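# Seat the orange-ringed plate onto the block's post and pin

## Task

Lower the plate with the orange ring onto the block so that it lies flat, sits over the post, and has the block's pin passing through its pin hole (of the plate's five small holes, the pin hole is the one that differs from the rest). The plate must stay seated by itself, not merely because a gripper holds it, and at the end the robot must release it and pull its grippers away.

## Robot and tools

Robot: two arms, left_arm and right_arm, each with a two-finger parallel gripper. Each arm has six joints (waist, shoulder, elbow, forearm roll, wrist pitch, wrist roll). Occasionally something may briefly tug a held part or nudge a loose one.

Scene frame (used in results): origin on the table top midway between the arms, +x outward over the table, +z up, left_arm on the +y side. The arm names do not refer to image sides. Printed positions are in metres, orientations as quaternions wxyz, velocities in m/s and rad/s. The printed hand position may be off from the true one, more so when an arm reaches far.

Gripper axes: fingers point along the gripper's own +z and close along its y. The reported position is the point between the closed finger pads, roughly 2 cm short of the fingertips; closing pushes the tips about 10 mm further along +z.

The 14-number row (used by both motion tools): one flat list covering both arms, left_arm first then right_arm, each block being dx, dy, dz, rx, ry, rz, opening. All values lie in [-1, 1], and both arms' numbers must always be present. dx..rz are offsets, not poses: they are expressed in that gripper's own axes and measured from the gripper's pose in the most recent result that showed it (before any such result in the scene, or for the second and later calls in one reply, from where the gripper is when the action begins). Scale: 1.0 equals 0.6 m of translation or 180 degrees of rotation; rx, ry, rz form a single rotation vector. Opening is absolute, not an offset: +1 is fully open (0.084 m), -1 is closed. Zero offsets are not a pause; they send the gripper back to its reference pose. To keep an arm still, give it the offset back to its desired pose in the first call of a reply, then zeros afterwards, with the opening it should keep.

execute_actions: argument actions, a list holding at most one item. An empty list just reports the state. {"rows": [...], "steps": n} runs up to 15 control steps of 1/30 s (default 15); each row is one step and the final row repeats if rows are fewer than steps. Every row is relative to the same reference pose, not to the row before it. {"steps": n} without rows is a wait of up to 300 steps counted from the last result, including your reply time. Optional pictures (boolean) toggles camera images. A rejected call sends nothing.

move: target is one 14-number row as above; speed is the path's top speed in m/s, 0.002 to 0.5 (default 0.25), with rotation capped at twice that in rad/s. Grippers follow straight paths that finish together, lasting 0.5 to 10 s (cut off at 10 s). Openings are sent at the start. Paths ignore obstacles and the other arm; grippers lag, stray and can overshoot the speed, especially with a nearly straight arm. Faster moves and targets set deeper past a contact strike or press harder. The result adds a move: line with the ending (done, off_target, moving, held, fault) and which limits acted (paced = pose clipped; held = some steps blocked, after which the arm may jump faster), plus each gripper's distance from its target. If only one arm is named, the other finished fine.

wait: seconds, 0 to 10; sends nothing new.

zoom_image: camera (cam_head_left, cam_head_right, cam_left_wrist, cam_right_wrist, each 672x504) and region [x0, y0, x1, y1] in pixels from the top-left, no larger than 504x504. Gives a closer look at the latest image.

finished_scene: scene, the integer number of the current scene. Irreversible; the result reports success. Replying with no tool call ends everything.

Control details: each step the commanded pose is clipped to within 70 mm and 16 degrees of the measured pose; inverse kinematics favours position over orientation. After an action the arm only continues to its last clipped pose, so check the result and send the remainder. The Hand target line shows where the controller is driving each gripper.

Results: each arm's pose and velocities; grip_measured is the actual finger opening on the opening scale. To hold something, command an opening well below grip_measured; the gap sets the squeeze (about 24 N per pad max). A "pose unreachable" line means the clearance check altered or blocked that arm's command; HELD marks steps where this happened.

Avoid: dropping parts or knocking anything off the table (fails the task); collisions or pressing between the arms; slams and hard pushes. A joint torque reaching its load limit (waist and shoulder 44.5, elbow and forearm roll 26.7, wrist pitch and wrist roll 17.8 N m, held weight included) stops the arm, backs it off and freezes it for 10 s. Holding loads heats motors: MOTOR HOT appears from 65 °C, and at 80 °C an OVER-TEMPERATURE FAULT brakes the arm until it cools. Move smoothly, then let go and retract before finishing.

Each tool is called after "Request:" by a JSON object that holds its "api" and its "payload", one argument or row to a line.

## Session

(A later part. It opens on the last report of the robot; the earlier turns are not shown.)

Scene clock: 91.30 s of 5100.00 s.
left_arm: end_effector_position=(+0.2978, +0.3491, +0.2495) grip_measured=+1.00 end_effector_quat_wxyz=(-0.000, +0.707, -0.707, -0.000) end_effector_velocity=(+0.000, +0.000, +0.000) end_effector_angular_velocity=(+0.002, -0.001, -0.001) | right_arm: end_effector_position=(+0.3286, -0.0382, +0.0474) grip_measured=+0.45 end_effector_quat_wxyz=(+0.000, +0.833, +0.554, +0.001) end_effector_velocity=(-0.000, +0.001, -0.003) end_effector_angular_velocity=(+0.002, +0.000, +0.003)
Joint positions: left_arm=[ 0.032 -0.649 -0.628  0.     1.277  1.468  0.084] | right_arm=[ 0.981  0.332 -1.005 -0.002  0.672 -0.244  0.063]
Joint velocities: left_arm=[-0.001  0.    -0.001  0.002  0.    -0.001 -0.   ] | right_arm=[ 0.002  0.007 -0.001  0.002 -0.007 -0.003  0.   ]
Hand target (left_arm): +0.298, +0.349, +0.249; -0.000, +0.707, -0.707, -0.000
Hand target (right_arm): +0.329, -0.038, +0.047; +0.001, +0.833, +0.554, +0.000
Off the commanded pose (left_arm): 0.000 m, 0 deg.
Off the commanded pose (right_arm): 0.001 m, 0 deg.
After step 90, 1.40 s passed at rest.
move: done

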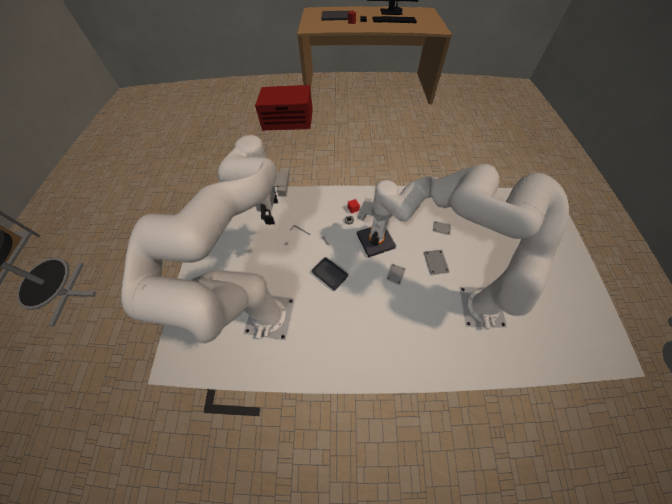

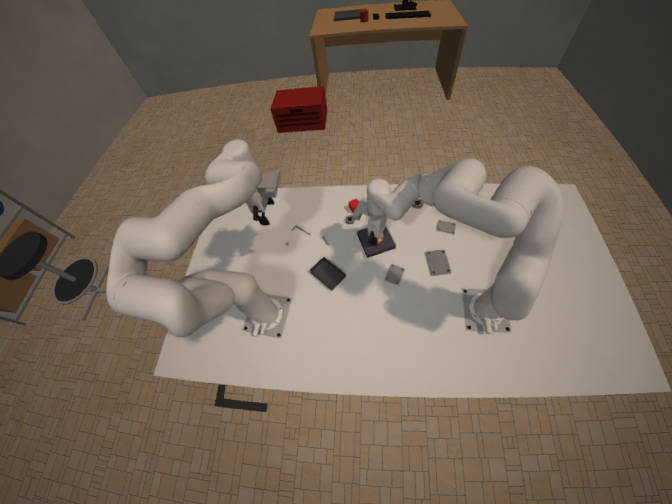

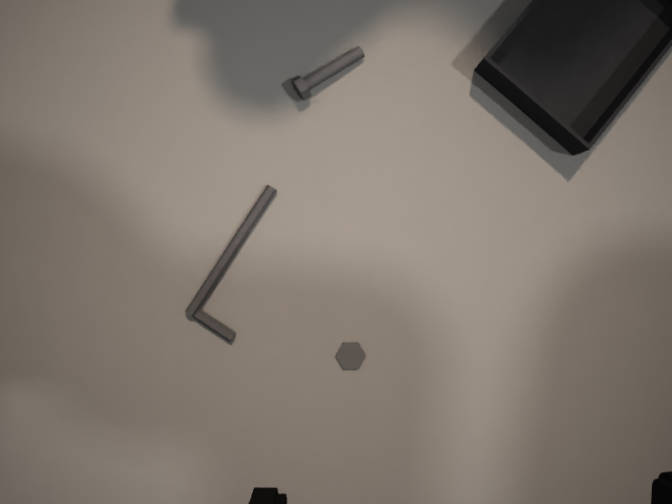

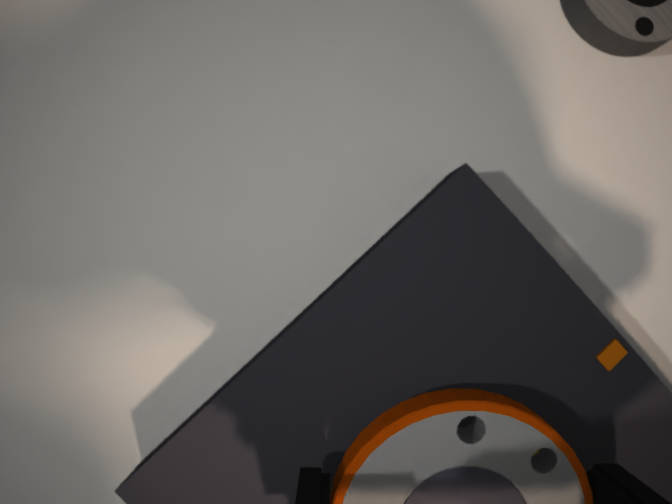

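Request:
{"api": "move", "payload": {
  "target": [0, 0, 0, 0, 0, 0, 1, 0, 0, 0.005, 0, 0, 0, -0.5],
  "speed": 0.004
}}

Request:
{"api": "zoom_image", "payload": {
  "camera": "cam_right_wrist",
  "region": [400, 390, 620, 504]
}}

Scene clock: 96.07 s of 5100.00 s.
left_arm: end_effector_position=(+0.2978, +0.3491, +0.2495) grip_measured=+1.00 end_effector_quat_wxyz=(-0.000, +0.707, -0.707, -0.000) end_effector_velocity=(+0.001, -0.000, +0.000) end_effector_angular_velocity=(-0.002, -0.001, +0.001) | right_arm: end_effector_position=(+0.3288, -0.0378, +0.0449) grip_measured=+0.45 end_effector_quat_wxyz=(+0.000, +0.833, +0.554, +0.001) end_effector_velocity=(-0.001, -0.000, -0.001) end_effector_angular_velocity=(-0.002, +0.001, +0.003)
Joint positions: left_arm=[ 0.032 -0.649 -0.628  0.     1.277  1.468  0.084] | right_arm=[ 0.982  0.338 -1.004 -0.002  0.664 -0.244  0.063]
Joint velocities: left_arm=[ 0.     0.001 -0.001 -0.001 -0.001 -0.    -0.   ] | right_arm=[ 0.001  0.     0.001 -0.001  0.001 -0.001  0.   ]
Hand target (left_arm): +0.298, +0.349, +0.249; -0.000, +0.707, -0.707, -0.000
Hand target (right_arm): +0.329, -0.038, +0.044; +0.000, +0.833, +0.554, +0.001
Off the commanded pose (left_arm): 0.000 m, 0 deg.
Off the commanded pose (right_arm): 0.001 m, 0 deg.
After step 90, 0.97 s passed at rest.
move: done

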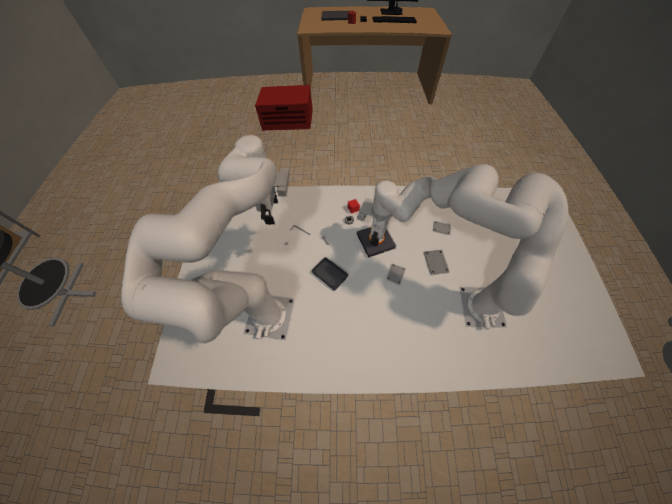

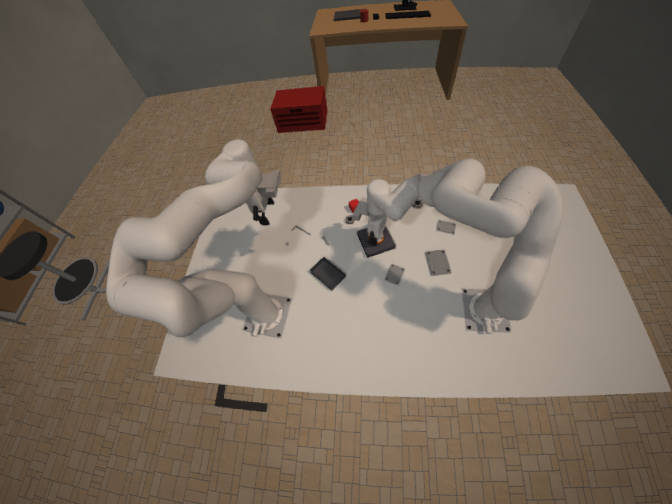

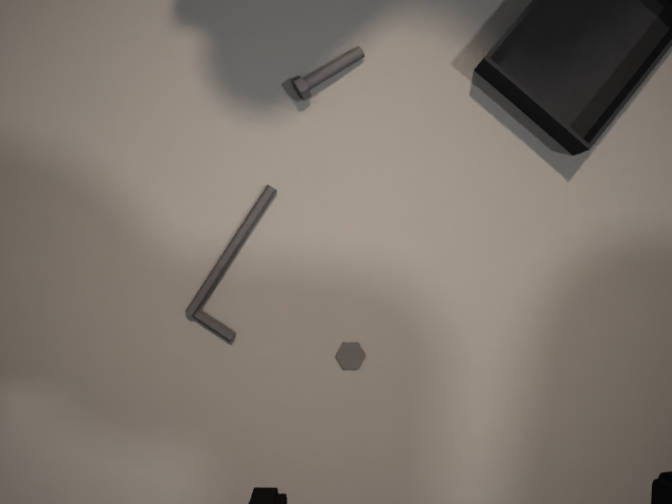

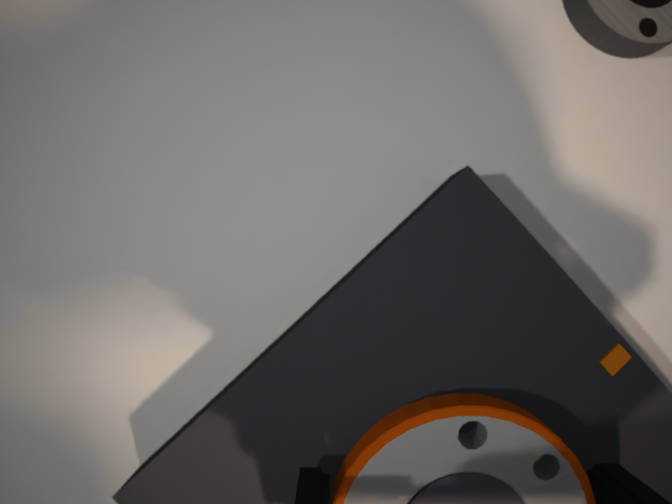

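Region (400, 390, 620, 504) of cam_right_wrist's 672x504 image, scaled by 2.291, with more detail than that image has; it fills the top 261 rows of this view, and the rest is white.

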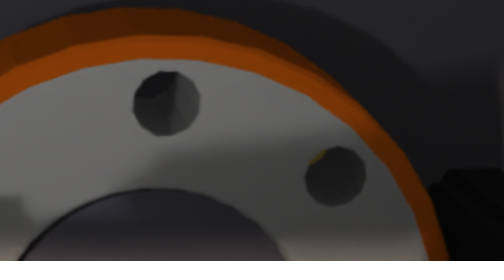

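Request:
{"api": "move", "payload": {
  "target": [0, 0, 0, 0, 0, 0, 1, 0, 0, -0.003, 0, 0, 0.01, -0.5],
  "speed": 0.006
}}

Request:
{"api": "move", "payload": {
  "target": [0, 0, 0, 0, 0, 0, 1, 0, 0, 0.006, 0, 0, 0, -0.5],
  "speed": 0.004
}}

Request:
{"api": "zoom_image", "payload": {
  "camera": "cam_right_wrist",
  "region": [400, 390, 620, 504]
}}

Scene clock: 108.70 s of 5100.00 s.
left_arm: end_effector_position=(+0.2978, +0.3491, +0.2495) grip_measured=+1.00 end_effector_quat_wxyz=(-0.000, +0.707, -0.707, -0.000) end_effector_velocity=(-0.000, +0.000, -0.000) end_effector_angular_velocity=(+0.001, +0.001, -0.001) | right_arm: end_effector_position=(+0.3285, -0.0385, +0.0460) grip_measured=+0.45 end_effector_quat_wxyz=(+0.001, +0.841, +0.540, +0.000) end_effector_velocity=(-0.000, +0.001, +0.000) end_effector_angular_velocity=(+0.002, +0.001, -0.002)
Joint positions: left_arm=[ 0.032 -0.649 -0.628  0.     1.277  1.468  0.084] | right_arm=[ 0.981  0.335 -1.004 -0.002  0.669 -0.213  0.063]
Joint velocities: left_arm=[-0.001  0.001  0.001  0.001  0.    -0.     0.   ] | right_arm=[ 0.001 -0.    -0.     0.002 -0.001  0.001 -0.   ]
Hand target (left_arm): +0.298, +0.349, +0.249; -0.000, +0.707, -0.707, -0.000
Hand target (right_arm): +0.329, -0.038, +0.047; +0.000, +0.841, +0.540, +0.001
Off the commanded pose (left_arm): 0.000 m, 0 deg.
Off the commanded pose (right_arm): 0.001 m, 0 deg.
After step 90, 6.80 s passed at rest.
move: done

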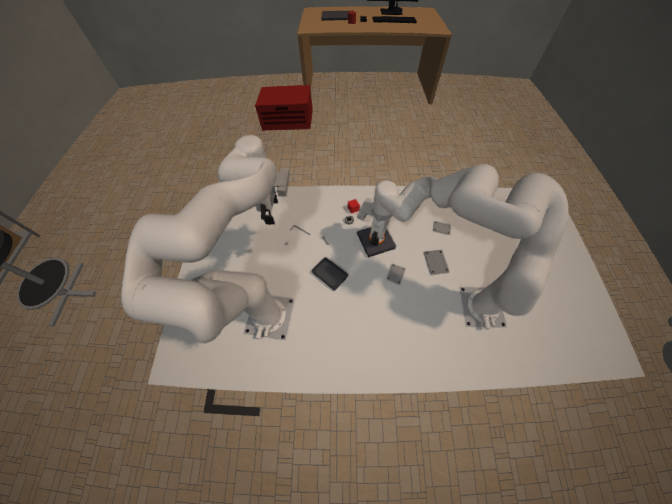

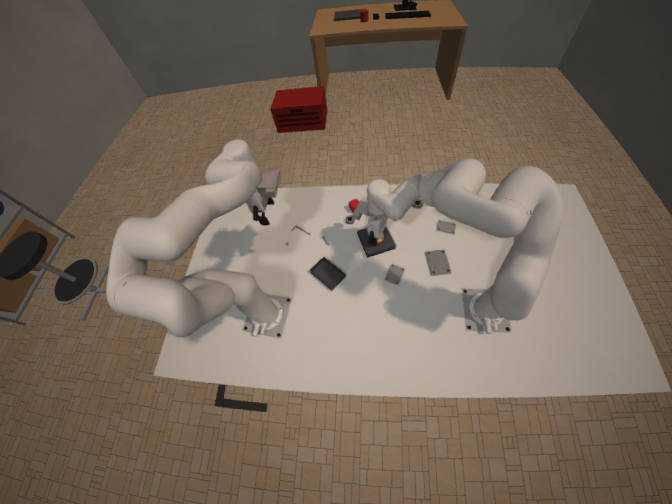

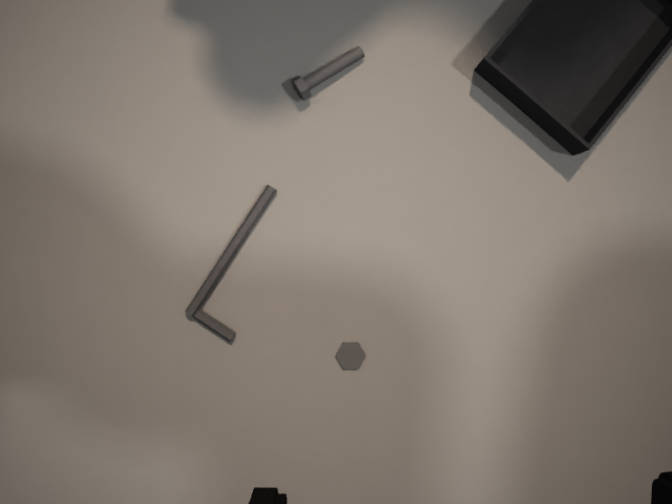

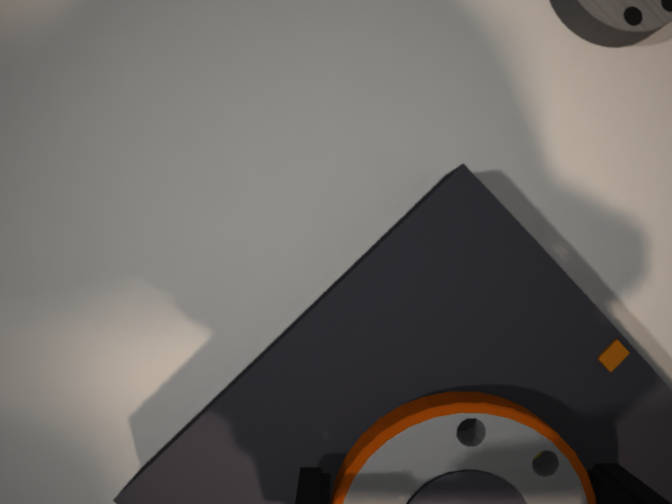

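Scene clock: 109.83 s of 5100.00 s.
left_arm: end_effector_position=(+0.2978, +0.3491, +0.2495) grip_measured=+1.00 end_effector_quat_wxyz=(-0.000, +0.707, -0.707, -0.000) end_effector_velocity=(-0.000, +0.000, +0.000) end_effector_angular_velocity=(-0.001, -0.000, +0.001) | right_arm: end_effector_position=(+0.3290, -0.0377, +0.0434) grip_measured=+0.46 end_effector_quat_wxyz=(+0.000, +0.841, +0.540, +0.001) end_effector_velocity=(+0.001, +0.000, -0.002) end_effector_angular_velocity=(+0.003, -0.001, -0.004)
Joint positions: left_arm=[ 0.032 -0.649 -0.628  0.     1.277  1.468  0.084] | right_arm=[ 0.981  0.342 -1.004 -0.002  0.66  -0.213  0.063]
Joint velocities: left_arm=[ 0.001 -0.001 -0.    -0.001  0.001  0.    -0.   ] | right_arm=[-0.001  0.005  0.     0.001 -0.008  0.001  0.001]
Hand target (left_arm): +0.298, +0.349, +0.249; -0.000, +0.707, -0.707, -0.000
Hand target (right_arm): +0.329, -0.038, +0.042; +0.001, +0.841, +0.540, +0.000
Off the commanded pose (left_arm): 0.000 m, 0 deg.
Off the commanded pose (right_arm): 0.001 m, 0 deg.
move: done

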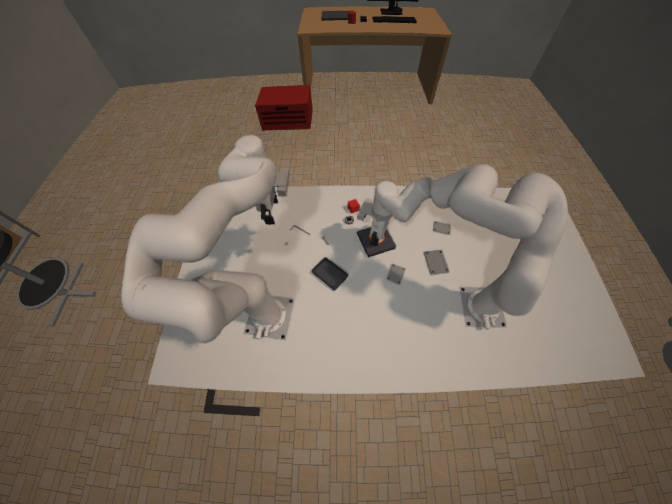

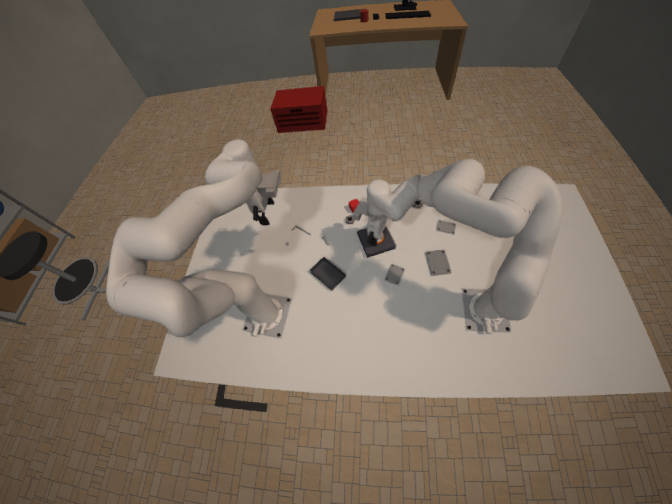

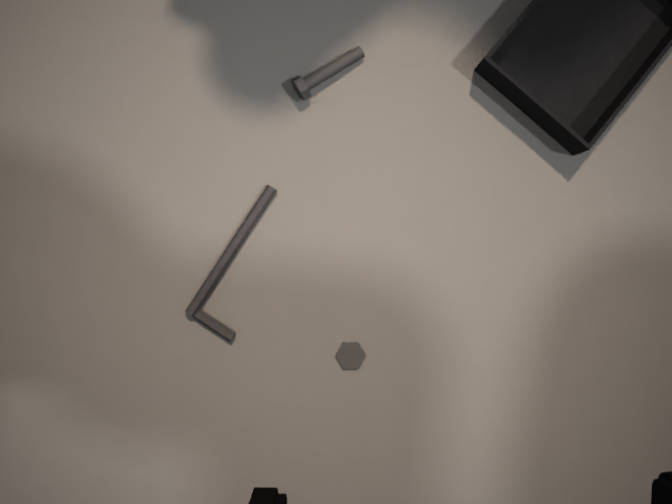

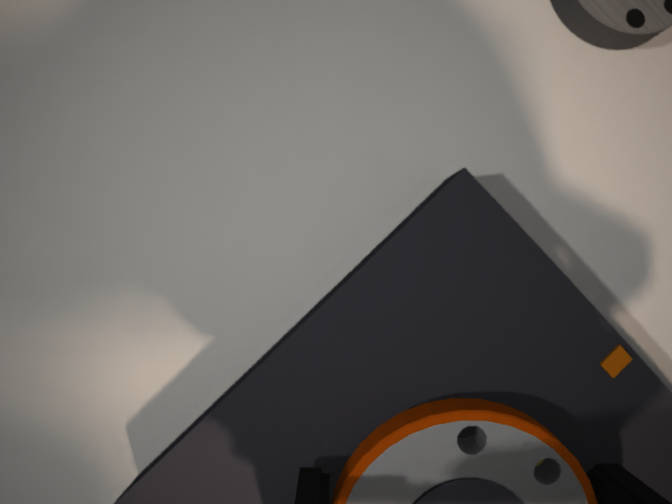

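Region (400, 390, 620, 504) of cam_right_wrist's 672x504 image, scaled by 2.291, with more detail than that image has; it fills the top 261 rows of this view, and the rest is white.

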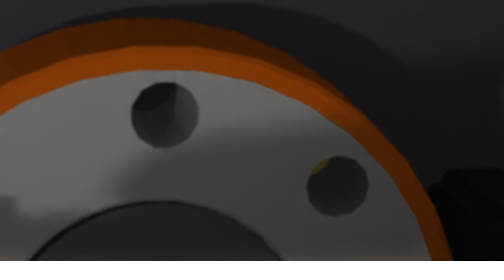

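Request:
{"api": "execute_actions", "payload": {
  "actions": [
    {"rows": [[0,0,0,0,0,0,1,0,0,0,0,0,0,1]], "steps": 12}
  ],
  "pictures": false
}}

Request:
{"api": "move", "payload": {
  "target": [0, 0, 0, 0, 0, 0, 1, 0, 0, -0.06, 0, 0, 0, 1],
  "speed": 0.06
}}

Request:
{"api": "move", "payload": {
  "target": [0, 0, 0, 0, 0, 0, 1, -0.1092, 0.0532, -0.05, 0, 0, 0, 1],
  "speed": 0.1
}}

Request:
{"api": "zoom_image", "payload": {
  "camera": "cam_right_wrist",
  "region": [212, 130, 452, 370]
}}

Scene clock: 114.70 s of 5100.00 s.
left_arm: end_effector_position=(+0.2978, +0.3491, +0.2495) grip_measured=+1.00 end_effector_quat_wxyz=(-0.000, +0.707, -0.707, -0.000) end_effector_velocity=(+0.000, +0.000, +0.000) end_effector_angular_velocity=(+0.000, -0.000, -0.001) | right_arm: end_effector_position=(+0.3286, -0.0385, +0.0423) grip_measured=+1.00 end_effector_quat_wxyz=(+0.001, +0.842, +0.540, +0.000) end_effector_velocity=(+0.002, +0.004, +0.006) end_effector_angular_velocity=(+0.011, -0.009, +0.003)
Joint positions: left_arm=[ 0.032 -0.649 -0.628  0.     1.277  1.468  0.084] | right_arm=[ 0.981  0.343 -1.003 -0.002  0.66  -0.213  0.084]
Joint velocities: left_arm=[ 0.    -0.    -0.     0.     0.     0.001  0.   ] | right_arm=[ 0.002 -0.008 -0.006 -0.     0.    -0.001 -0.   ]
Hand target (left_arm): +0.298, +0.349, +0.249; -0.000, +0.707, -0.707, -0.000
Hand target (right_arm): +0.329, -0.038, +0.043; +0.000, +0.841, +0.540, +0.001
Off the commanded pose (left_arm): 0.000 m, 0 deg.
Off the commanded pose (right_arm): 0.001 m, 0 deg.
Steps of this call (steps 1 to 90: nothing new was sent; then 1.47 s passed at rest; steps 91 to 102: all 12 steps of this action). Readings (end_effector_position):
91: left_arm (+0.2978, +0.3491, +0.2495) | right_arm (+0.3286, -0.0384, +0.0425)
92: left_arm (+0.2978, +0.3491, +0.2495) | right_arm (+0.3278, -0.0396, +0.0409)
94: left_arm (+0.2978, +0.3491, +0.2495) | right_arm (+0.3257, -0.0428, +0.0368)
98: left_arm (+0.2978, +0.3491, +0.2495) | right_arm (+0.3274, -0.0403, +0.0399)
102: the state above

Scene clock: 115.87 s of 5100.00 s.
left_arm: end_effector_position=(+0.2978, +0.3491, +0.2495) grip_measured=+1.00 end_effector_quat_wxyz=(-0.000, +0.707, -0.707, -0.000) end_effector_velocity=(+0.000, +0.000, -0.000) end_effector_angular_velocity=(+0.001, +0.000, -0.001) | right_arm: end_effector_position=(+0.3287, -0.0381, +0.0786) grip_measured=+1.00 end_effector_quat_wxyz=(+0.000, +0.841, +0.540, +0.001) end_effector_velocity=(-0.000, +0.000, +0.002) end_effector_angular_velocity=(+0.001, +0.001, -0.002)
Joint positions: left_arm=[ 0.032 -0.649 -0.628  0.     1.277  1.468  0.084] | right_arm=[ 0.981  0.268 -1.02  -0.002  0.751 -0.213  0.084]
Joint velocities: left_arm=[-0.     0.001 -0.     0.001 -0.     0.     0.   ] | right_arm=[-0.    -0.003 -0.001  0.002  0.004  0.     0.   ]
Hand target (left_arm): +0.298, +0.349, +0.249; -0.000, +0.707, -0.707, -0.000
Hand target (right_arm): +0.329, -0.038, +0.079; +0.000, +0.841, +0.540, +0.001
Off the commanded pose (left_arm): 0.000 m, 0 deg.
Off the commanded pose (right_arm): 0.000 m, 0 deg.
move: done

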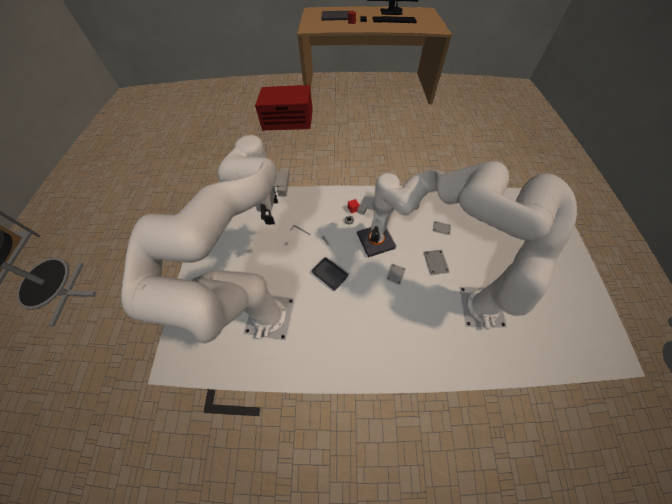

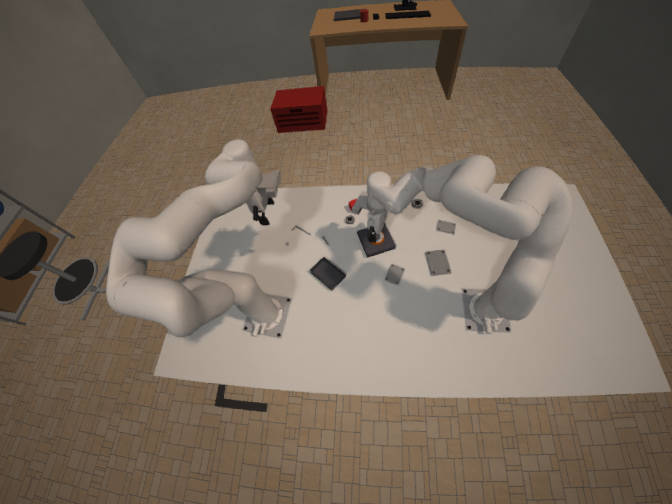

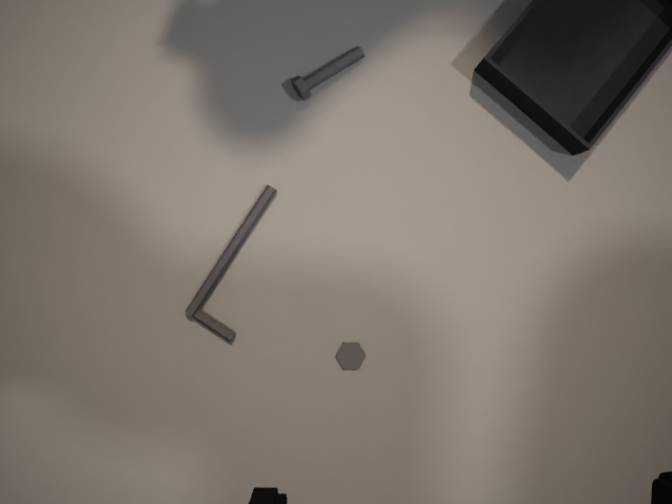

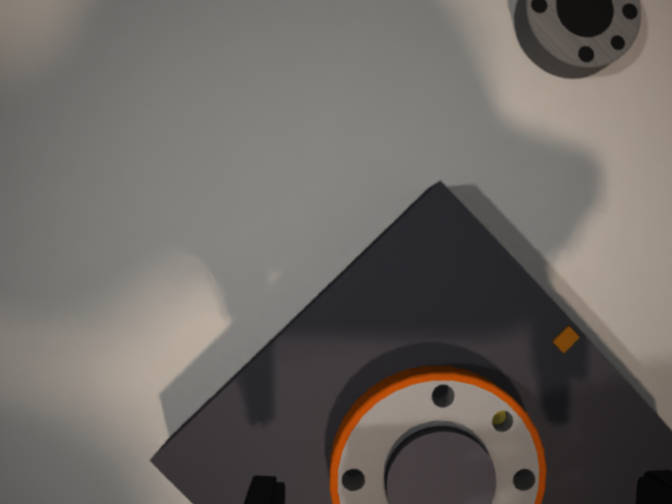

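Scene clock: 117.07 s of 5100.00 s.
left_arm: end_effector_position=(+0.2978, +0.3491, +0.2495) grip_measured=+1.00 end_effector_quat_wxyz=(-0.000, +0.707, -0.707, -0.000) end_effector_velocity=(-0.000, -0.000, +0.000) end_effector_angular_velocity=(-0.001, -0.001, +0.001) | right_arm: end_effector_position=(+0.3303, -0.1107, +0.1085) grip_measured=+1.00 end_effector_quat_wxyz=(+0.000, +0.841, +0.540, +0.001) end_effector_velocity=(+0.000, -0.001, +0.001) end_effector_angular_velocity=(+0.001, -0.001, +0.000)
Joint positions: left_arm=[ 0.032 -0.649 -0.628  0.     1.277  1.468  0.084] | right_arm=[ 0.879  0.046 -0.826 -0.001  0.779 -0.316  0.084]
Joint velocities: left_arm=[-0.    -0.001 -0.    -0.001  0.001 -0.001 -0.   ] | right_arm=[-0.003 -0.006  0.004 -0.001  0.    -0.003  0.   ]
Hand target (left_arm): +0.298, +0.349, +0.249; -0.000, +0.707, -0.707, -0.000
Hand target (right_arm): +0.330, -0.111, +0.109; +0.000, +0.841, +0.540, +0.001
Off the commanded pose (left_arm): 0.000 m, 0 deg.
Off the commanded pose (right_arm): 0.000 m, 0 deg.
move: done

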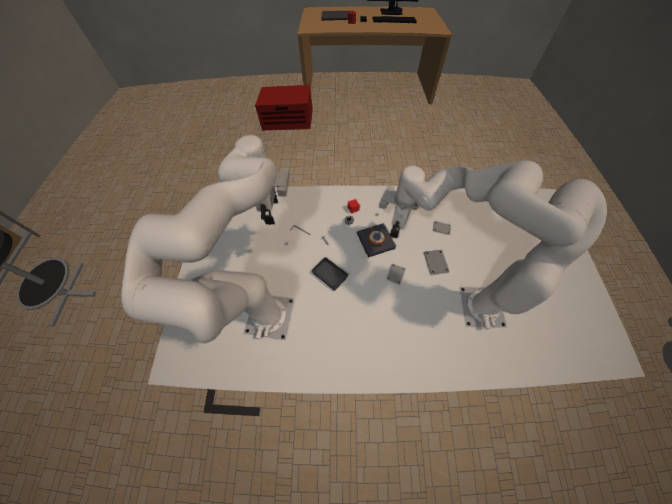

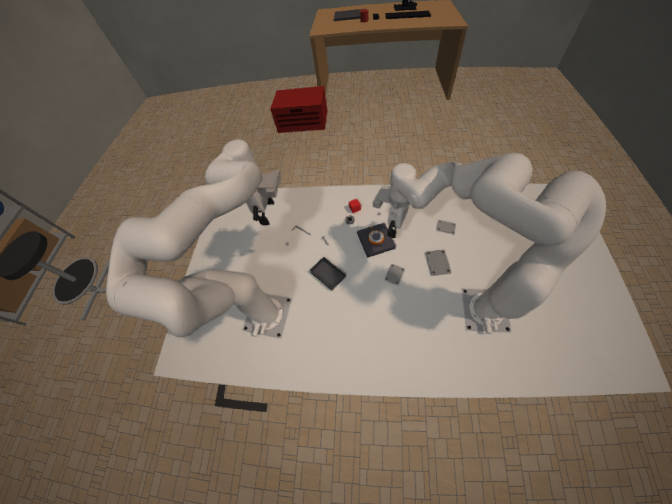

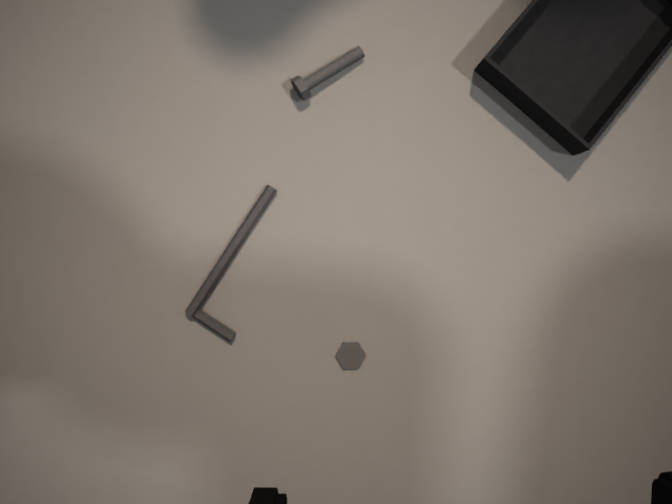

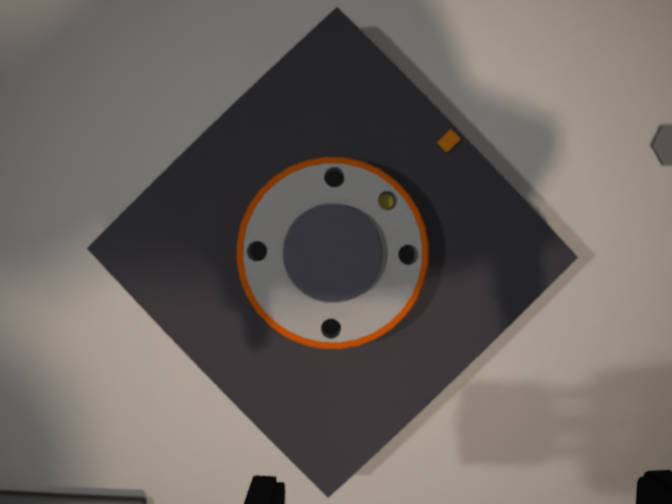

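Region (212, 130, 452, 370) of cam_right_wrist's 672x504 image, scaled by 2.100, with more detail than that image has.

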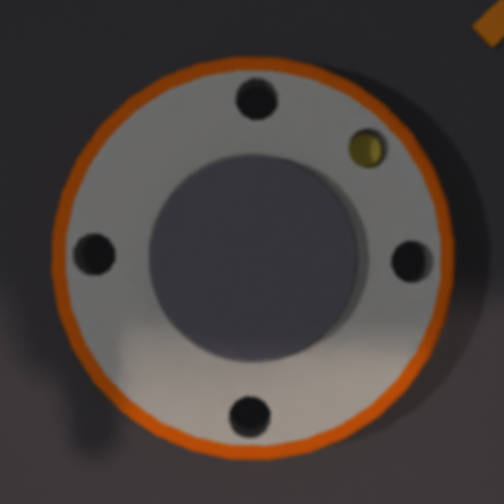

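Request:
{"api": "zoom_image", "payload": {
  "camera": "cam_head_right",
  "region": [340, 210, 410, 265]
}}

Region (340, 210, 410, 265) of cam_head_right's 672x504 image, scaled by 7.200, with more detail than that image has; it fills the top 396 rows of this view, and the rest is white.

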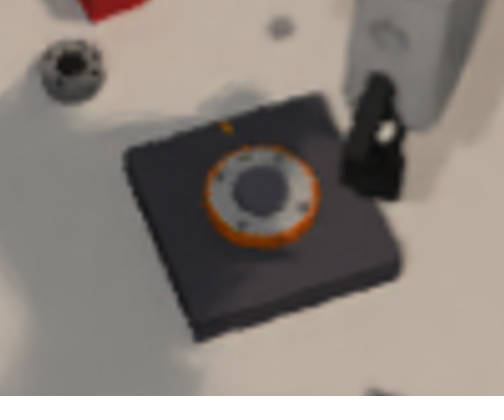

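The plate is seated flat with the pin in its hole, and the gripper is released and clear.

Request:
{"api": "finished_scene", "payload": {
  "scene": 2
}}

The scene is finished: the task was done.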